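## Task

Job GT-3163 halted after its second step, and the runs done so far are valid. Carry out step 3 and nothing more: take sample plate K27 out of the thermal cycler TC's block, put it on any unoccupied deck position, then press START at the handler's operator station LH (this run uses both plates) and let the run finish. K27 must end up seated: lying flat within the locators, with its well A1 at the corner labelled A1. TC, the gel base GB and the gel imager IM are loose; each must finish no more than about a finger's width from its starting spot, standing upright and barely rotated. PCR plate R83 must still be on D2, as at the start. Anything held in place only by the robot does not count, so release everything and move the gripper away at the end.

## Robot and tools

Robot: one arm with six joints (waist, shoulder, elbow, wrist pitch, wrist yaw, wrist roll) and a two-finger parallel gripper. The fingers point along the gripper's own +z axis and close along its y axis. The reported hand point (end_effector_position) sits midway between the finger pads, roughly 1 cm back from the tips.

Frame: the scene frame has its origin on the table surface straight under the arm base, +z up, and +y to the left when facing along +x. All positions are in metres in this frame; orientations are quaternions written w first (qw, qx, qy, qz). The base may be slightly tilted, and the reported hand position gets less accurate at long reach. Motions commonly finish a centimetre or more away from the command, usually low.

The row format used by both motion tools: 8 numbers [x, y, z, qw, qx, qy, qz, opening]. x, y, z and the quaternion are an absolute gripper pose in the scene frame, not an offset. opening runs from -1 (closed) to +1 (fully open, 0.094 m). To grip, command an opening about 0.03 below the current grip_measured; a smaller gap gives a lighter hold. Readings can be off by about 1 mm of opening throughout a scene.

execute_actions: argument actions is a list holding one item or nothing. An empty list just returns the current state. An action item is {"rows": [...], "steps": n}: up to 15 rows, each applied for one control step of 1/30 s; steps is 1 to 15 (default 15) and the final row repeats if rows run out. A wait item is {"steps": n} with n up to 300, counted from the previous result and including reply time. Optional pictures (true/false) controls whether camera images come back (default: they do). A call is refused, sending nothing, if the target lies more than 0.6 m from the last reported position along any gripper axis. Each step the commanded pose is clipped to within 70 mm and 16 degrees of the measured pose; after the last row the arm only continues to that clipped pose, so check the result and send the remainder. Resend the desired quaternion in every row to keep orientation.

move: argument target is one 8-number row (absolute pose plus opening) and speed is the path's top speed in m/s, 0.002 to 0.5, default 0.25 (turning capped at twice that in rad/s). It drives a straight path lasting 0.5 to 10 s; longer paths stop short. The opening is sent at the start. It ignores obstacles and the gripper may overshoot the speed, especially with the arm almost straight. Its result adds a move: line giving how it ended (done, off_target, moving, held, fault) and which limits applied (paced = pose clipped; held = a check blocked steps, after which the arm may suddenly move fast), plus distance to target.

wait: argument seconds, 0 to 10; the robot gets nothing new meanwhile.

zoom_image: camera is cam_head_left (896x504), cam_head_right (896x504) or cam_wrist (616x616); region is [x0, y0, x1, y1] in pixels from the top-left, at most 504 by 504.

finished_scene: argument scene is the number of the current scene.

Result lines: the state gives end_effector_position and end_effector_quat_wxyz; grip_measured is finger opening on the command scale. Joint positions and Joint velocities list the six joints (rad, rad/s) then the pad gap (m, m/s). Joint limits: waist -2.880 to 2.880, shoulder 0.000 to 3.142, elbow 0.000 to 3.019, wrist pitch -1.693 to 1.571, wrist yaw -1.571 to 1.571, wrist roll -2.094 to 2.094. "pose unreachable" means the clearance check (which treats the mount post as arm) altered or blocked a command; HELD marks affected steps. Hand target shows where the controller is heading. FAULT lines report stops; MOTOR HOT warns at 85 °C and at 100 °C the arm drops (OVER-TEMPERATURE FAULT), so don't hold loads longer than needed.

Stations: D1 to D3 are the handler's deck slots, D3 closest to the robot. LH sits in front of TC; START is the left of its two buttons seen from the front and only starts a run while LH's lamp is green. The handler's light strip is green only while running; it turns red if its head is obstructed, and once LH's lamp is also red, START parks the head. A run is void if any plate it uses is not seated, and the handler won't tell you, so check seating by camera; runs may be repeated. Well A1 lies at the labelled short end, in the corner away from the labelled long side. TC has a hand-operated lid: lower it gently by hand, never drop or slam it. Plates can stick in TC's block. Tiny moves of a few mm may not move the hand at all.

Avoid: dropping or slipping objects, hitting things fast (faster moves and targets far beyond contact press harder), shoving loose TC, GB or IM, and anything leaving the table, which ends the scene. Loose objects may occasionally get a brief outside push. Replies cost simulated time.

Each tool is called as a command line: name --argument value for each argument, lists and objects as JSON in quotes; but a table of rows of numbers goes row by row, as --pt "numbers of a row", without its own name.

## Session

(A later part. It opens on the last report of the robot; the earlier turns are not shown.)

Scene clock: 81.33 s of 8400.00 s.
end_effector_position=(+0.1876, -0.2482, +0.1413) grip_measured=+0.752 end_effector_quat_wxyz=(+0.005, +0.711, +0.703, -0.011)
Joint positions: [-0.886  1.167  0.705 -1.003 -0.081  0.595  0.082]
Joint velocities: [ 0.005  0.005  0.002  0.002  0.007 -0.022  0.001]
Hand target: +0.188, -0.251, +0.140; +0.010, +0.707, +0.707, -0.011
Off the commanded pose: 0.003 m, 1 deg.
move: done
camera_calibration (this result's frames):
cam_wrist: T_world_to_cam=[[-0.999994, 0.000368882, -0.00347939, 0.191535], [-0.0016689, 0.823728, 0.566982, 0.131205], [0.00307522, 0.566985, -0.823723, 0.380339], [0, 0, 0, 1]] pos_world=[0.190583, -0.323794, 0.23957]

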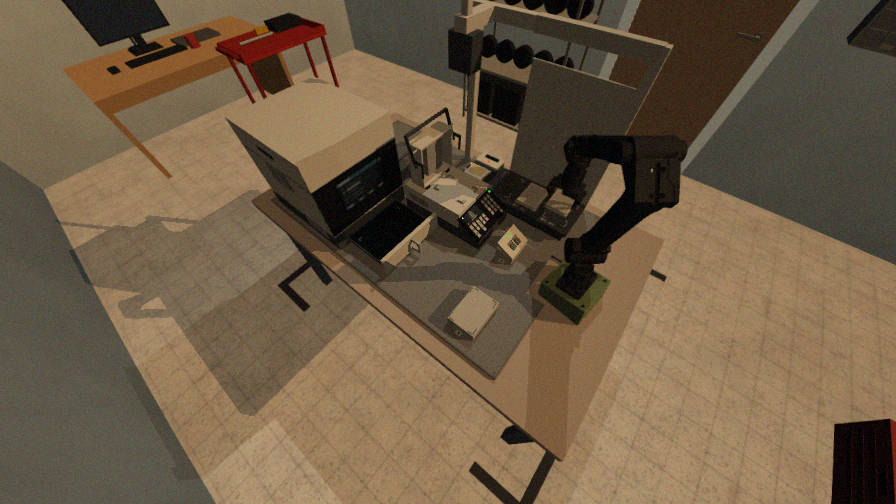

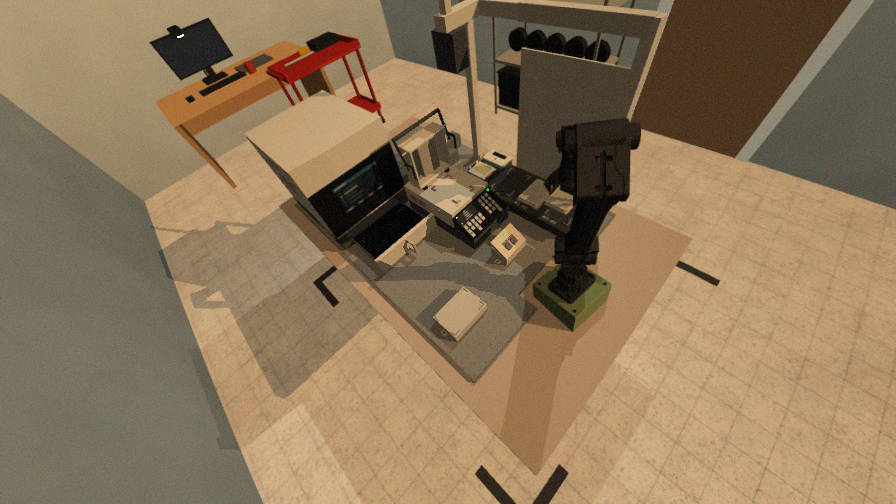

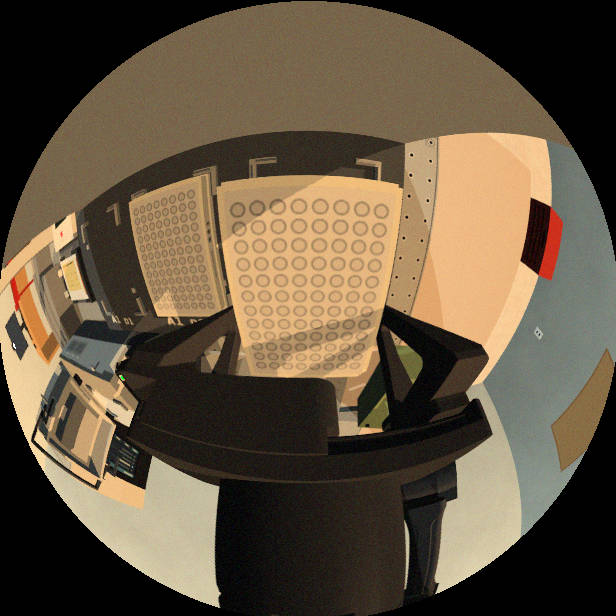

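move --target '[0.185,-0.264,0.103,0.011,0.705,0.709,-0.011,0.7]' --speed 0.05

zoom_image --camera "cam_wrist" --region '[180, 120, 440, 380]'

Scene clock: 83.43 s of 8400.00 s.
end_effector_position=(+0.1865, -0.2617, +0.1060) grip_measured=+0.752 end_effector_quat_wxyz=(+0.008, +0.706, +0.708, -0.011)
Joint positions: [-0.903  1.264  0.676 -0.872 -0.085  0.565  0.082]
Joint velocities: [-0.005 -0.005  0.032 -0.002  0.022  0.037 -0.   ]
Hand target: +0.185, -0.264, +0.103; +0.011, +0.705, +0.709, -0.011
Off the commanded pose: 0.004 m, 0 deg.
move: done
camera_calibration (this result's frames):
cam_wrist: T_world_to_cam=[[-0.99987, -0.0138031, -0.00830941, 0.187085], [-0.0160859, 0.826409, 0.56284, 0.166165], [-0.000901954, 0.562901, -0.826524, 0.358879], [0, 0, 0, 1]] pos_world=[0.190058, -0.336751, 0.204653]

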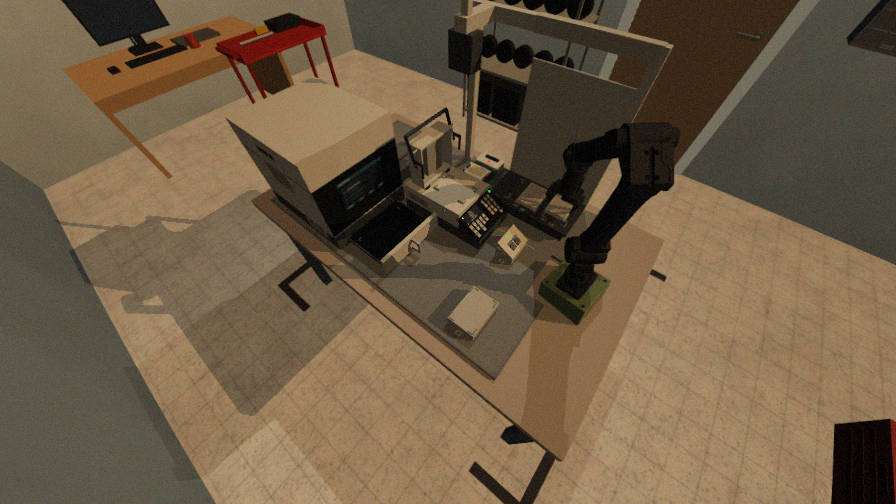

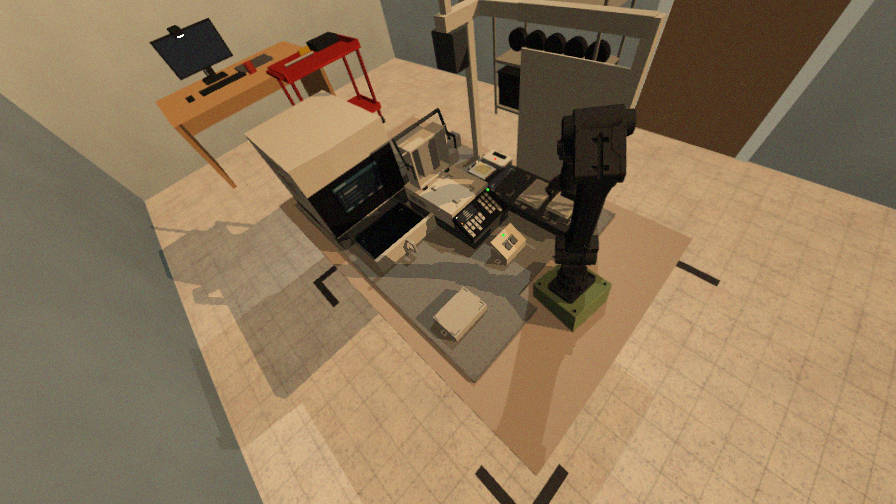

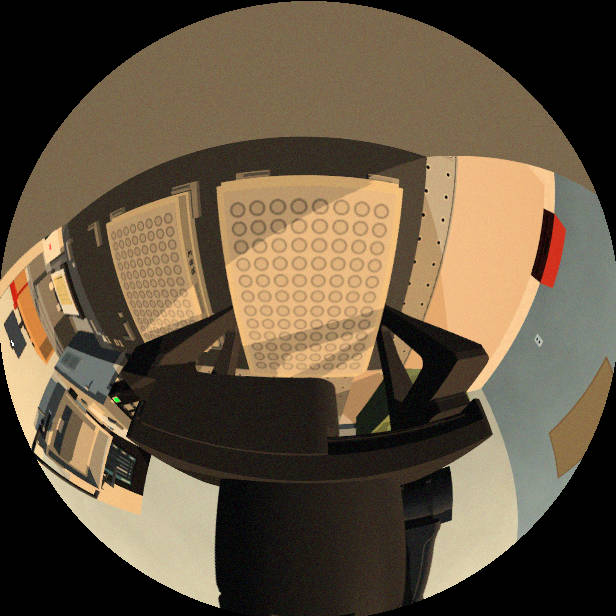

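Region (180, 120, 440, 380) of cam_wrist's 616x616 image, scaled by 1.938, with more detail than that image has.

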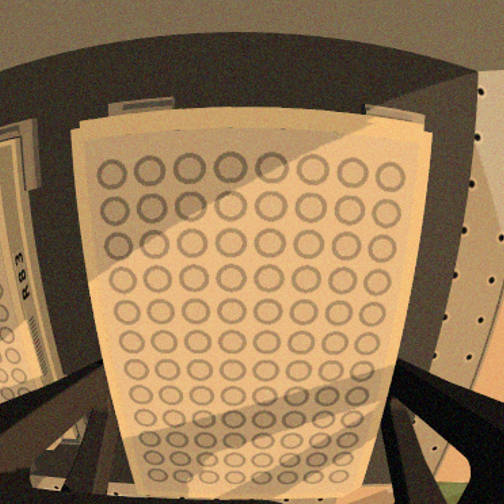

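execute_actions --actions '[{"rows":[[0.181,-0.262,0.099,0.011,0.712,0.702,-0.011,0.7],[0.181,-0.261,0.095,0.011,0.712,0.702,-0.011,0.7]]}]'

zoom_image --camera "cam_wrist" --region '[180, 120, 440, 380]'

Scene clock: 84.87 s of 8400.00 s.
end_effector_position=(+0.1826, -0.2578, +0.0985) grip_measured=+0.752 end_effector_quat_wxyz=(+0.009, +0.706, +0.708, -0.011)
Joint positions: [-0.904  1.265  0.652 -0.845 -0.085  0.564  0.082]
Joint velocities: [-0.005 -0.005  0.002  0.007  0.051  0.095 -0.   ]
Hand target: +0.181, -0.261, +0.095; +0.011, +0.712, +0.702, -0.011
Off the commanded pose: 0.005 m, 1 deg.
Steps of this call (steps 1 to 28: nothing new was sent; steps 29 to 43: all 15 steps of this action). Readings (end_effector_position):
29: (+0.1864, -0.2616, +0.1056)
30: (+0.1862, -0.2618, +0.1046)
32: (+0.1846, -0.2604, +0.1017)
36: (+0.1823, -0.2573, +0.0987)
43: the state above
camera_calibration (this result's frames):
cam_wrist: T_world_to_cam=[[-0.999873, -0.0131466, -0.00897613, 0.183425], [-0.0159186, 0.826779, 0.562302, 0.167236], [0.000028936, 0.562373, -0.826883, 0.3502], [0, 0, 0, 1]] pos_world=[0.186054, -0.332799, 0.197184]

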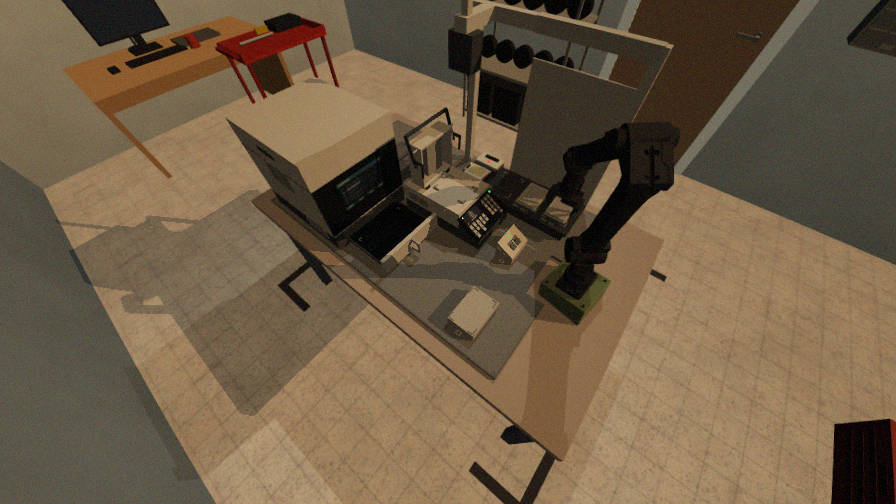

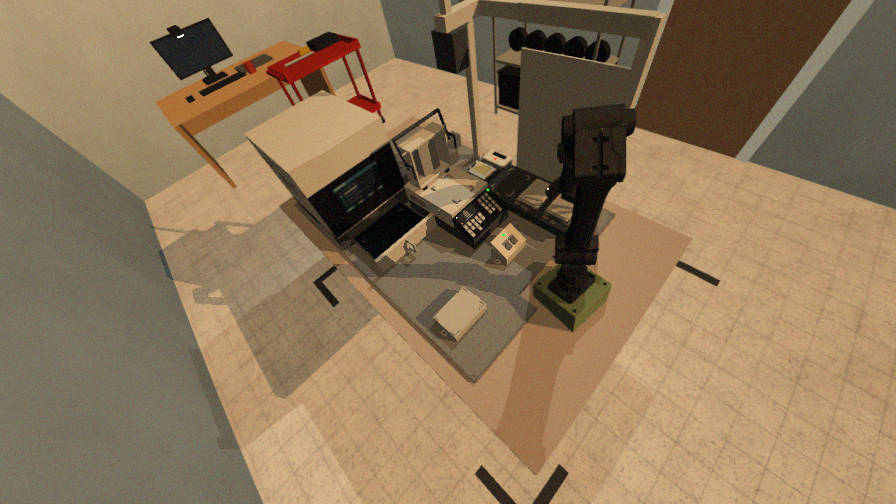

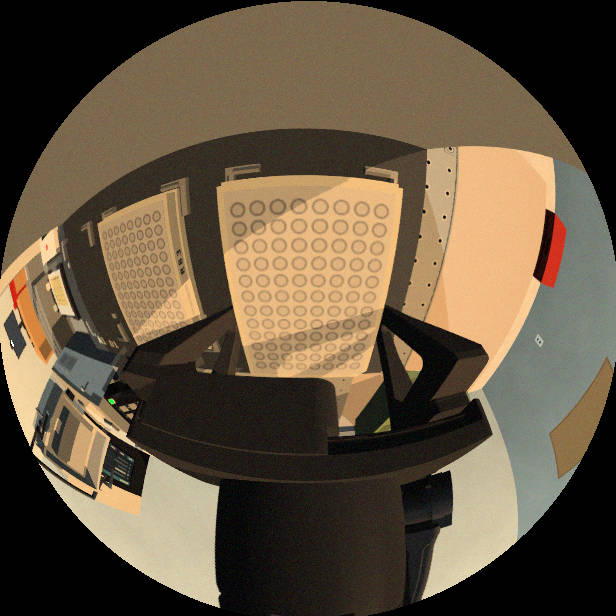

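Region (180, 120, 440, 380) of cam_wrist's 616x616 image, scaled by 1.938, with more detail than that image has.

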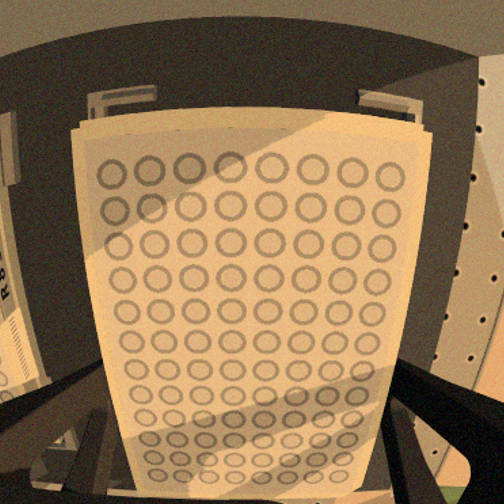

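Need y ≈ −0.2597 and a slight yaw.

execute_actions --actions '[{"rows":[[0.181,-0.2635,0.092,0.011,0.716,0.698,-0.011,0.7]]}]'

zoom_image --camera "cam_wrist" --region '[180, 120, 440, 380]'

Scene clock: 86.10 s of 8400.00 s.
end_effector_position=(+0.1817, -0.2598, +0.0948) grip_measured=+0.752 end_effector_quat_wxyz=(+0.008, +0.710, +0.704, -0.011)
Joint positions: [-0.909  1.279  0.652 -0.834 -0.085  0.57   0.082]
Joint velocities: [-0.005 -0.024  0.027 -0.012 -0.007 -0.066  0.   ]
Hand target: +0.181, -0.264, +0.092; +0.011, +0.716, +0.698, -0.011
Off the commanded pose: 0.005 m, 1 deg.
Steps of this call (steps 1 to 22: nothing new was sent; steps 23 to 37: all 15 steps of this action). Readings (end_effector_position):
23: (+0.1826, -0.2581, +0.0984)
24: (+0.1827, -0.2587, +0.0979)
26: (+0.1824, -0.2597, +0.0967)
30: (+0.1817, -0.2598, +0.0950)
37: the state above
camera_calibration (this result's frames):
cam_wrist: T_world_to_cam=[[-0.999968, -0.00222186, -0.00764653, 0.185232], [-0.00614535, 0.825995, 0.563643, 0.168868], [0.00506366, 0.563672, -0.825983, 0.34766], [0, 0, 0, 1]] pos_world=[0.184504, -0.335039, 0.193397]

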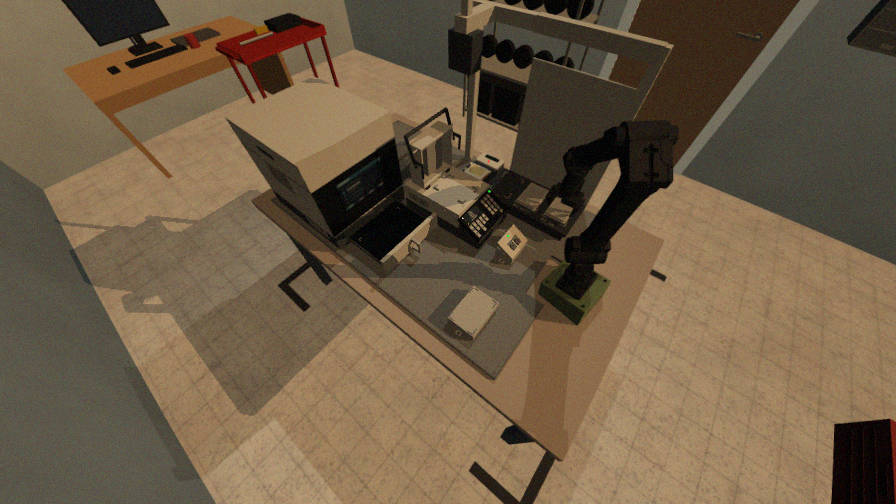

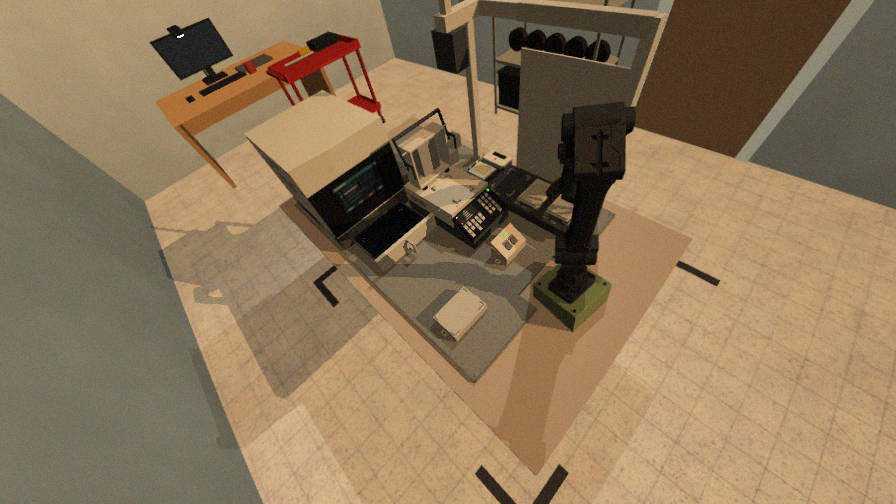

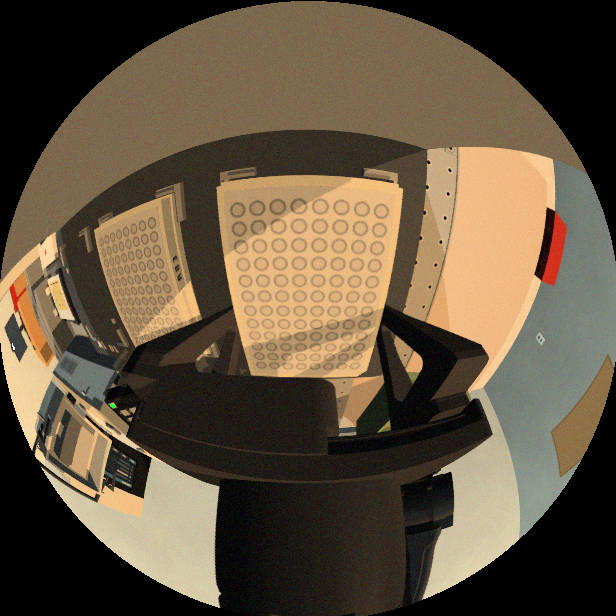

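Region (180, 120, 440, 380) of cam_wrist's 616x616 image, scaled by 1.938, with more detail than that image has.

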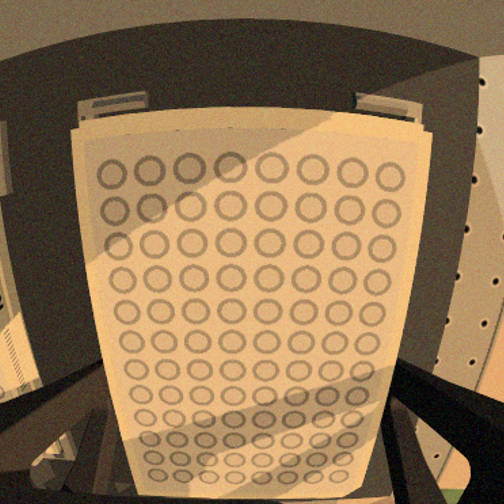

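execute_actions --actions '[{"rows":[[0.1815,-0.2635,0.09,0.011,0.715,0.699,-0.011,0.7],[0.1815,-0.2635,0.0885,0.011,0.715,0.699,-0.011,0.7],[0.182,-0.2635,0.087,0.011,0.715,0.699,-0.011,0.7],[0.182,-0.2635,0.0855,0.011,0.715,0.699,-0.011,0.7],[0.182,-0.2635,0.084,0.011,0.715,0.699,-0.011,0.7],[0.182,-0.2635,0.0825,0.011,0.715,0.699,-0.011,0.7],[0.182,-0.2635,0.08,0.011,0.715,0.699,-0.011,0.7]]}]'

zoom_image --camera "cam_wrist" --region '[180, 120, 440, 380]'

Scene clock: 88.23 s of 8400.00 s.
end_effector_position=(+0.1832, -0.2635, +0.0880) grip_measured=+0.752 end_effector_quat_wxyz=(+0.012, +0.710, +0.704, -0.012)
Joint positions: [-0.909  1.3    0.647 -0.8   -0.085  0.572  0.082]
Joint velocities: [-0.005 -0.005  0.002 -0.002  0.022  0.022  0.001]
Hand target: +0.182, -0.264, +0.080; +0.011, +0.715, +0.699, -0.011
Off the commanded pose: 0.008 m, 1 deg.
Steps of this call (steps 1 to 49: nothing new was sent; steps 50 to 64: all 15 steps of this action). Readings (end_effector_position):
50: (+0.1818, -0.2600, +0.0949)
51: (+0.1821, -0.2605, +0.0946)
53: (+0.1830, -0.2620, +0.0937)
57: (+0.1835, -0.2638, +0.0890)
64: the state above
camera_calibration (this result's frames):
cam_wrist: T_world_to_cam=[[-0.999918, -0.0010032, -0.0127459, 0.187429], [-0.00793264, 0.83051, 0.556948, 0.177926], [0.0100269, 0.557004, -0.83045, 0.341818], [0, 0, 0, 1]] pos_world=[0.185398, -0.337975, 0.187156]

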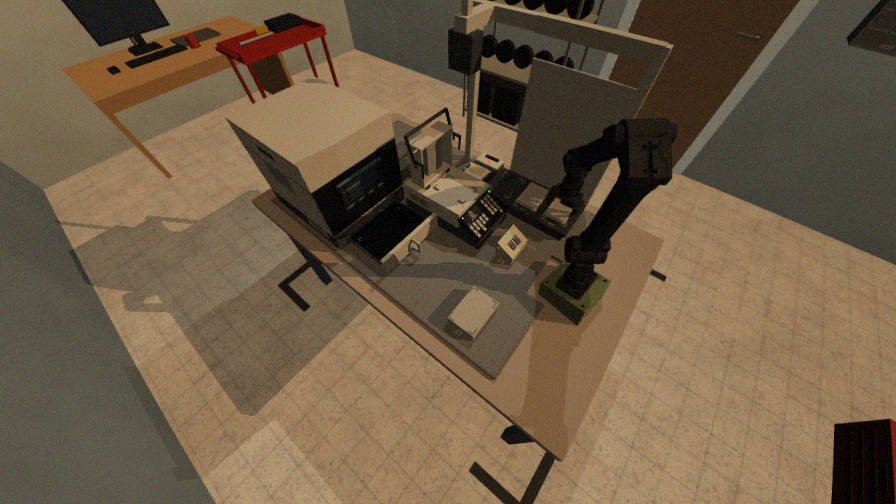

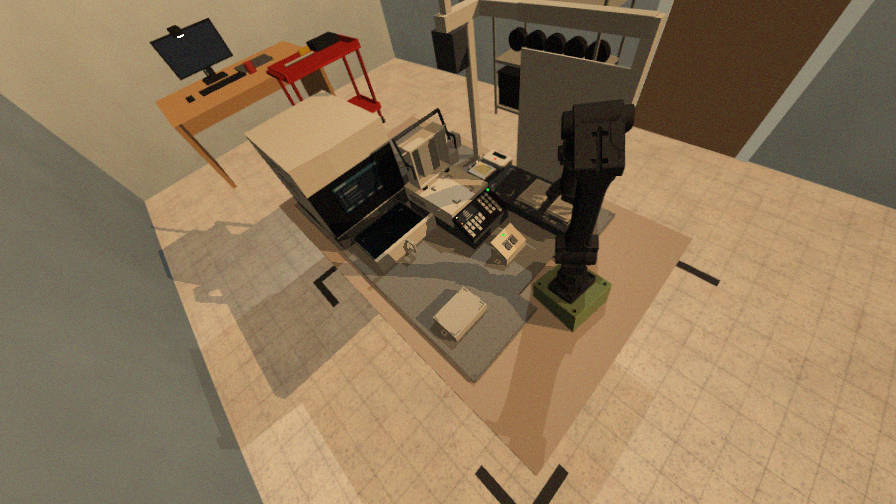

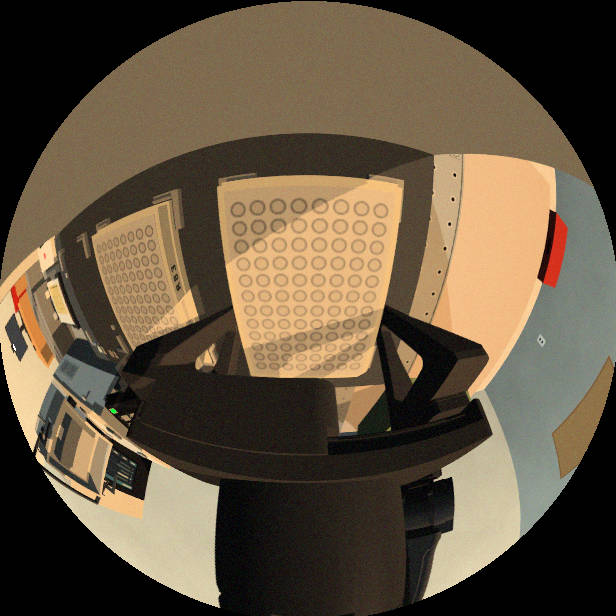

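Region (180, 120, 440, 380) of cam_wrist's 616x616 image, scaled by 1.938, with more detail than that image has.

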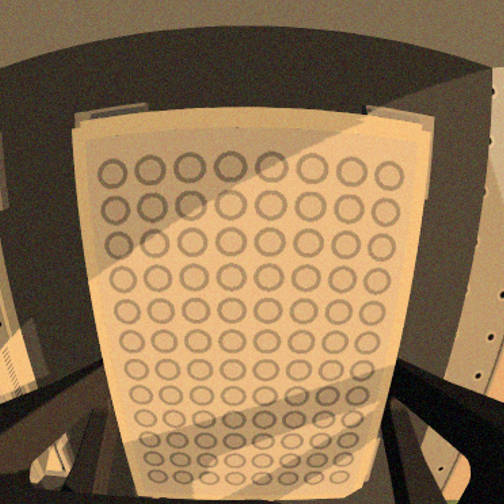

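On the rear locators; slide back.

execute_actions --actions '[{"rows":[[0.182,-0.261,0.08,0.011,0.715,0.699,-0.011,0.7],[0.182,-0.259,0.08,0.011,0.715,0.699,-0.011,0.7],[0.182,-0.257,0.08,0.011,0.715,0.699,-0.011,0.7]]}]' --pictures false

Scene clock: 89.47 s of 8400.00 s.
end_effector_position=(+0.1816, -0.2606, +0.0852) grip_measured=+0.752 end_effector_quat_wxyz=(+0.013, +0.712, +0.702, -0.013)
Joint positions: [-0.907  1.297  0.634 -0.788 -0.084  0.58   0.082]
Joint velocities: [ 0.005 -0.015 -0.012 -0.007  0.007 -0.007 -0.   ]
Hand target: +0.182, -0.257, +0.080; +0.011, +0.715, +0.699, -0.011
Off the commanded pose: 0.006 m, 1 deg.
Steps of this call (steps 1 to 22: nothing new was sent; steps 23 to 37: all 15 steps of this action). Readings (end_effector_position):
23: (+0.1831, -0.2634, +0.0879)
24: (+0.1830, -0.2633, +0.0879)
26: (+0.1828, -0.2629, +0.0878)
30: (+0.1809, -0.2605, +0.0852)
37: the state above

execute_actions --actions '[{"rows":[[0.182,-0.257,0.074,0.011,0.71,0.704,-0.011,0.7]]}]'

zoom_image --camera "cam_wrist" --region '[180, 120, 440, 380]'

Scene clock: 90.70 s of 8400.00 s.
end_effector_position=(+0.1817, -0.2610, +0.0832) grip_measured=+0.752 end_effector_quat_wxyz=(+0.016, +0.712, +0.702, -0.013)
Joint positions: [-0.907  1.299  0.629 -0.774 -0.085  0.58   0.082]
Joint velocities: [ 0.005 -0.024 -0.012 -0.017  0.037  0.022  0.   ]
Hand target: +0.182, -0.257, +0.074; +0.011, +0.710, +0.704, -0.011
Off the commanded pose: 0.010 m, 1 deg.
Steps of this call (steps 1 to 22: nothing new was sent; steps 23 to 37: all 15 steps of this action). Readings (end_effector_position):
23: (+0.1817, -0.2608, +0.0849)
24: (+0.1817, -0.2611, +0.0841)
26: (+0.1817, -0.2610, +0.0832)
30: (+0.1817, -0.2610, +0.0832)
37: the state above
camera_calibration (this result's frames):
cam_wrist: T_world_to_cam=[[-0.999841, 0.00418597, -0.0173422, 0.187606], [-0.00607405, 0.834132, 0.551531, 0.179489], [0.0167744, 0.551549, -0.833974, 0.334081], [0, 0, 0, 1]] pos_world=[0.183062, -0.334764, 0.182875]

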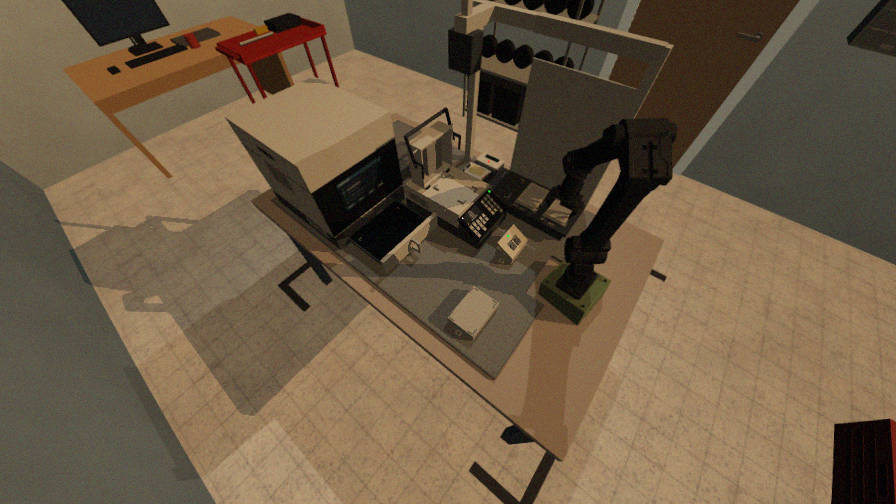

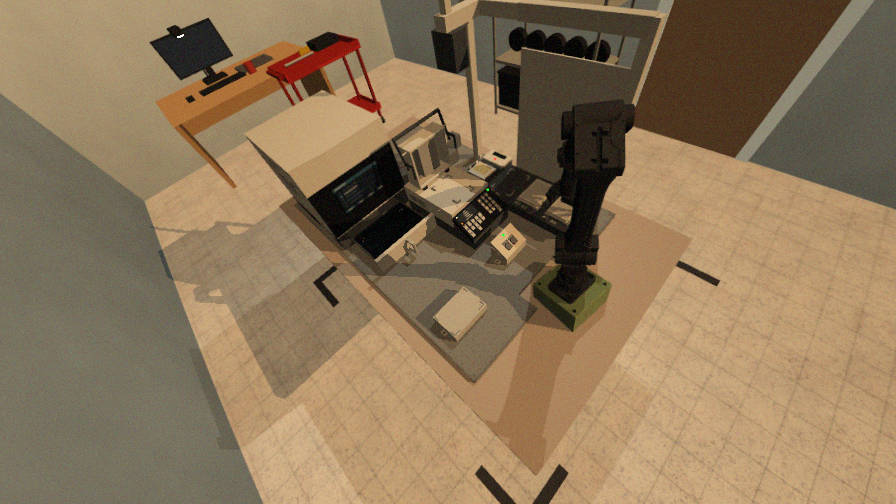

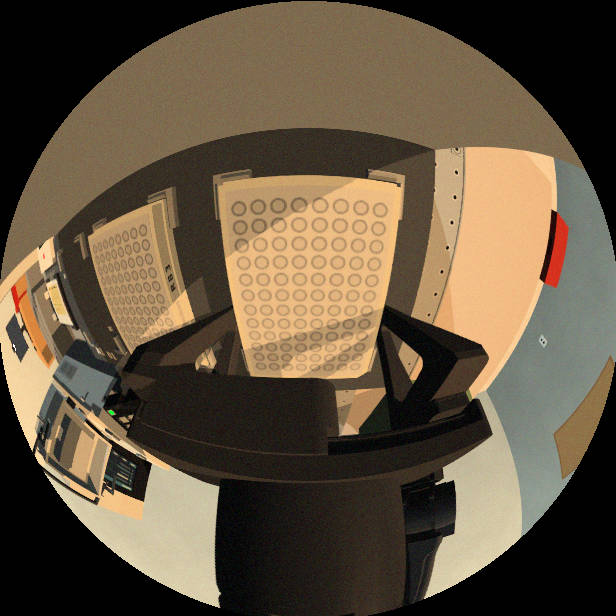

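Region (180, 120, 440, 380) of cam_wrist's 616x616 image, scaled by 1.938, with more detail than that image has.

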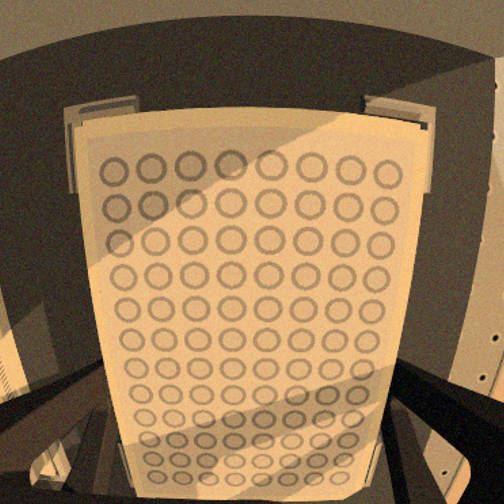

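move --target '[0.188,-0.262,0.15,0.011,0.71,0.704,-0.011,1]' --speed 0.1

Scene clock: 92.73 s of 8400.00 s.
end_effector_position=(+0.1804, -0.2485, +0.1363) grip_measured=+1.000 end_effector_quat_wxyz=(-0.003, +0.712, +0.702, -0.008)
Joint positions: [-0.907  1.18   0.698 -1.003 -0.086  0.575  0.094]
Joint velocities: [ 0.005 -0.015  0.002 -0.007 -0.022 -0.007  0.   ]
Hand target: +0.187, -0.261, +0.151; +0.011, +0.710, +0.704, -0.011
Off the commanded pose: 0.021 m, 2 deg.
move: off_target
camera_calibration (this result's frames):
cam_wrist: T_world_to_cam=[[-0.999986, 0.00358954, 0.00383048, 0.184191], [0.00514519, 0.814936, 0.579529, 0.129202], [-0.00104135, 0.579541, -0.814943, 0.379033], [0, 0, 0, 1]] pos_world=[0.183919, -0.325617, 0.233308]

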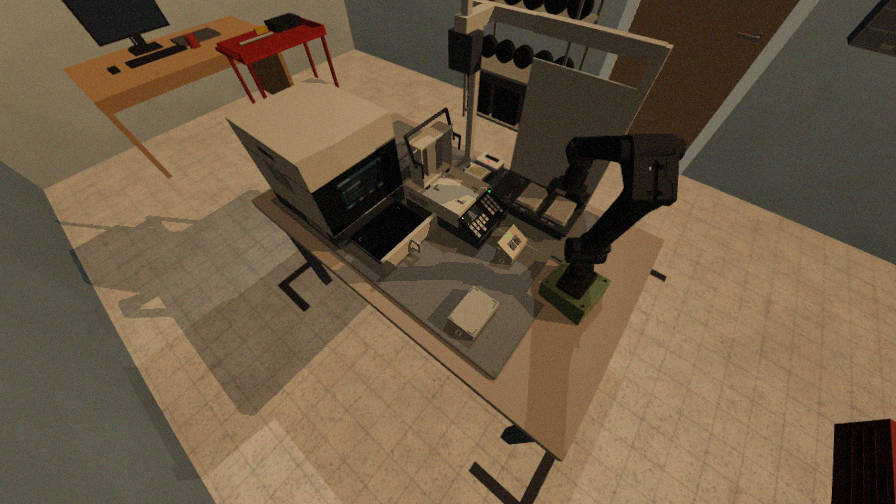

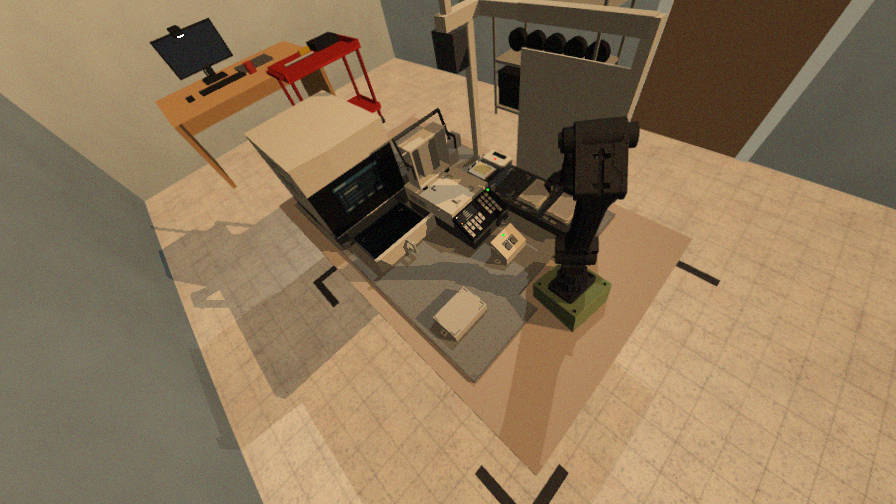

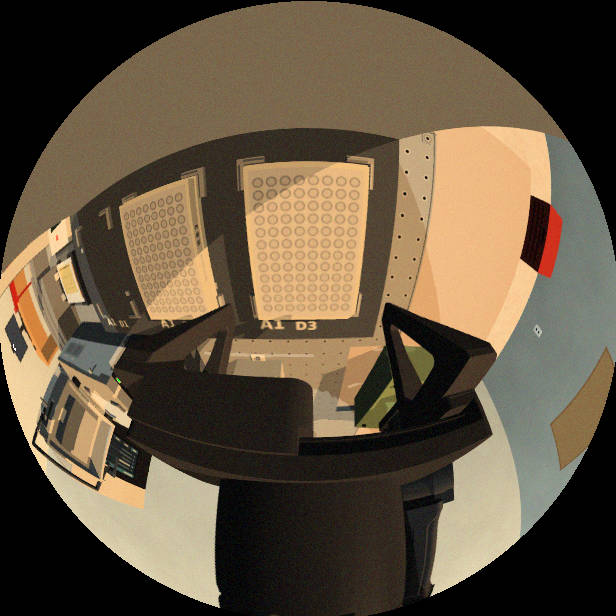

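move --target '[0.243,0,0.145,0,0.707,0.707,0,-1]'

zoom_image --camera "cam_wrist" --region '[150, 0, 500, 350]'

Scene clock: 95.27 s of 8400.00 s.
end_effector_position=(+0.2432, +0.0014, +0.1409) grip_measured=-0.980 end_effector_quat_wxyz=(+0.001, +0.703, +0.711, +0.002)
Joint positions: [ 0.139  0.905  0.547 -1.076  0.024  1.591  0.001]
Joint velocities: [-0.015 -0.015 -0.012  0.007 -0.081 -0.007  0.   ]
Hand target: +0.248, +0.001, +0.145; +0.001, +0.707, +0.707, +0.000
Off the commanded pose: 0.004 m, 1 deg.
move: done
camera_calibration (this result's frames):
cam_wrist: T_world_to_cam=[[-0.999668, -0.0203447, -0.0158207, 0.24874], [-0.0257572, 0.809574, 0.586453, -0.0709047], [0.000876842, 0.586665, -0.809829, 0.236852], [0, 0, 0, 1]] pos_world=[0.246623, -0.0764898, 0.237327]

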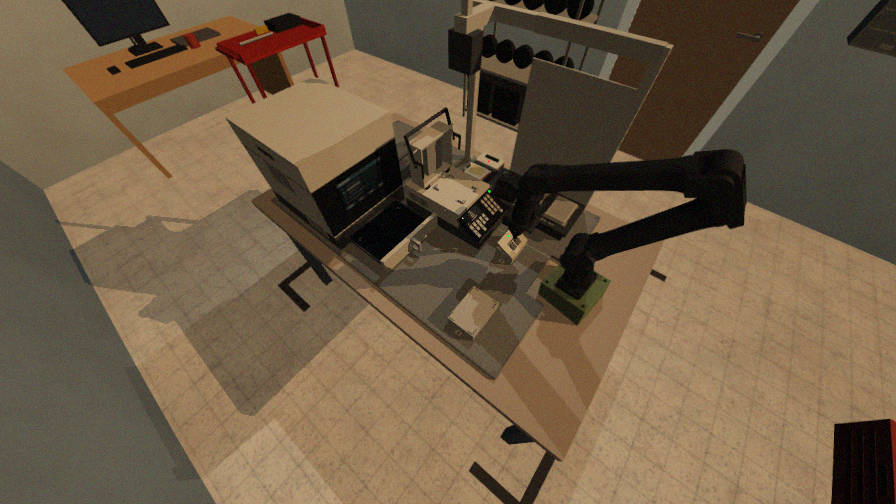

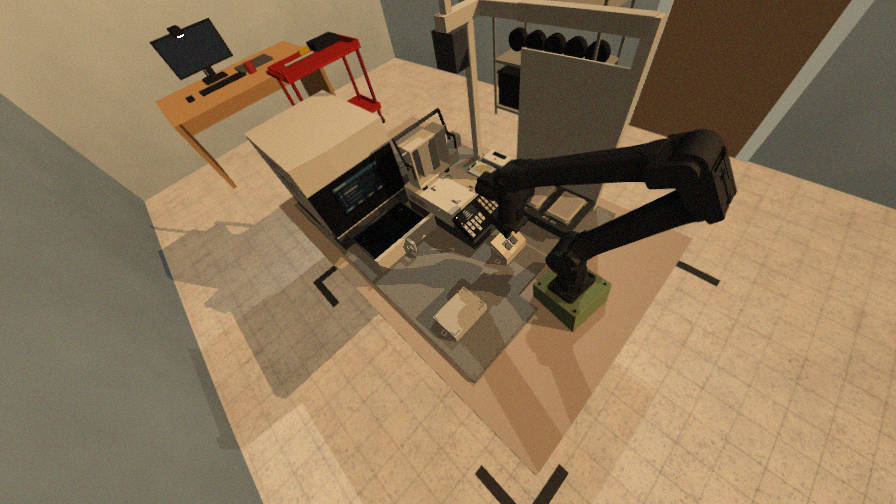

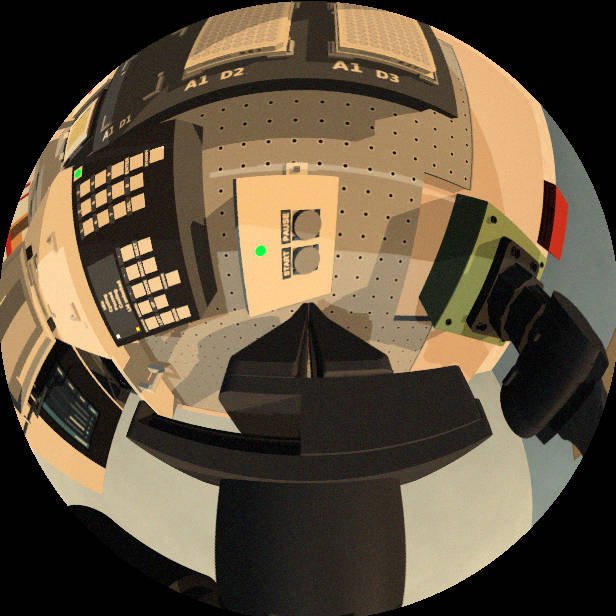

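Region (150, 0, 500, 350) of cam_wrist's 616x616 image, scaled by 1.440, with more detail than that image has.

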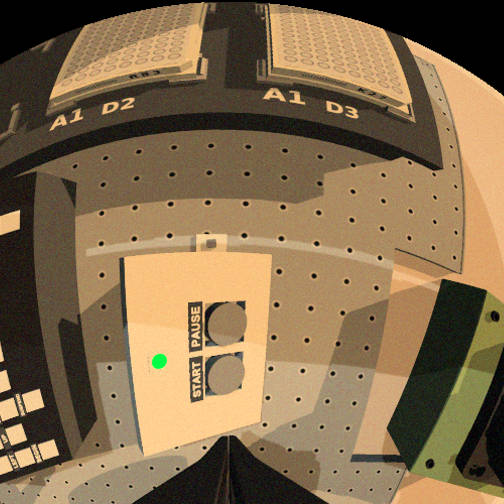

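move --target '[0.247,-0.011,0.095,0,0.707,0.707,0,-1]' --speed 0.08

Scene clock: 96.80 s of 8400.00 s.
end_effector_position=(+0.2461, -0.0097, +0.0971) grip_measured=-0.980 end_effector_quat_wxyz=(-0.001, +0.708, +0.706, -0.003)
Joint positions: [ 0.084  1.019  0.485 -0.907  0.019  1.551  0.001]
Joint velocities: [-0.015 -0.015 -0.012 -0.012 -0.007  0.037 -0.   ]
Hand target: +0.247, -0.011, +0.095; -0.000, +0.707, +0.707, +0.000
Off the commanded pose: 0.003 m, 0 deg.
move: done
camera_calibration (this result's frames):
cam_wrist: T_world_to_cam=[[-0.999951, -0.00692505, -0.00701513, 0.250108], [-0.0097192, 0.811391, 0.584423, -0.0398972], [0.00164486, 0.584462, -0.811419, 0.207881], [0, 0, 0, 1]] pos_world=[0.249366, -0.0873945, 0.19375]

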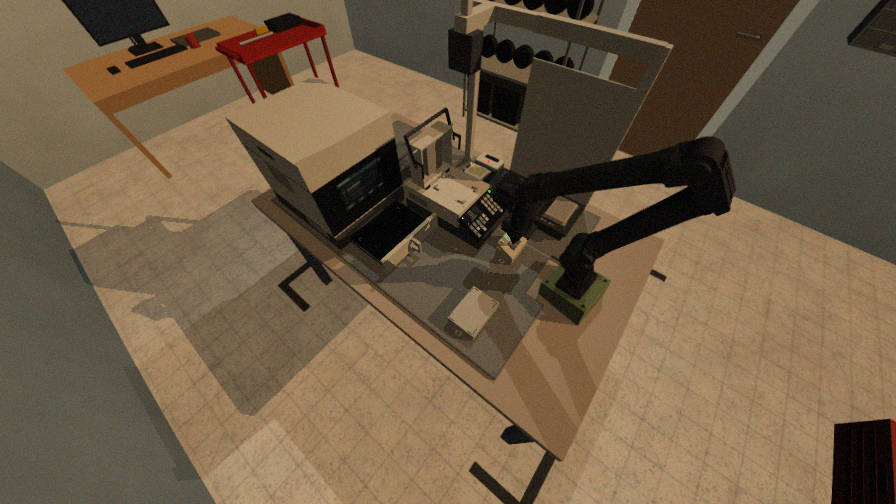

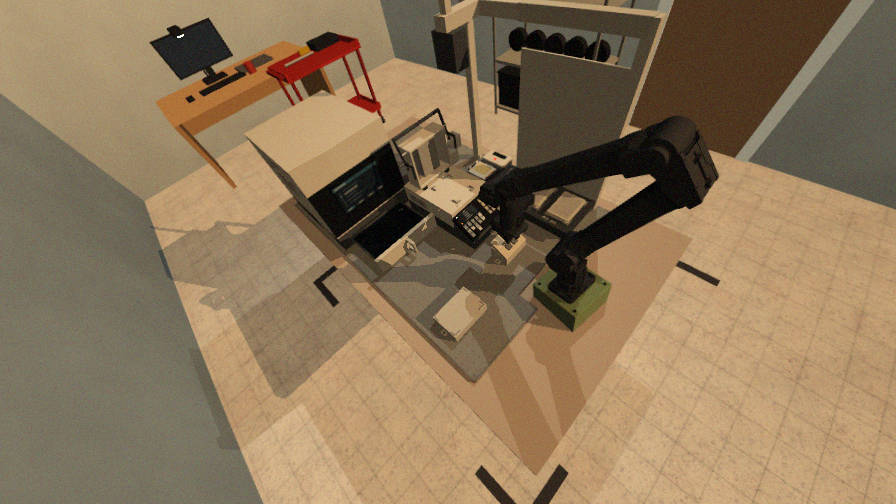

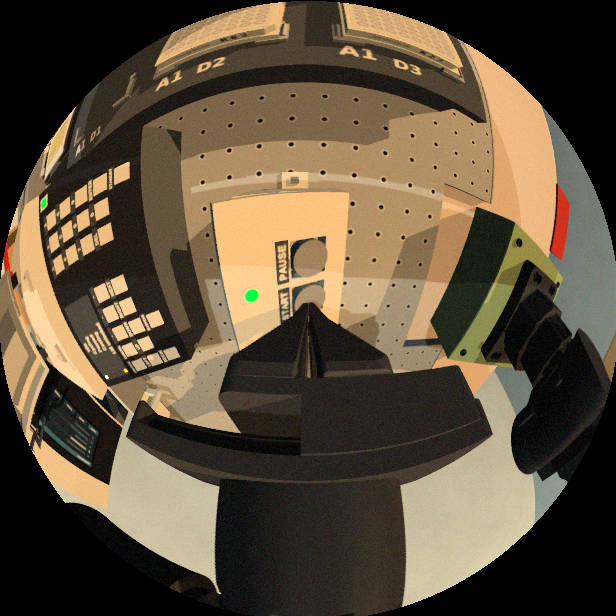

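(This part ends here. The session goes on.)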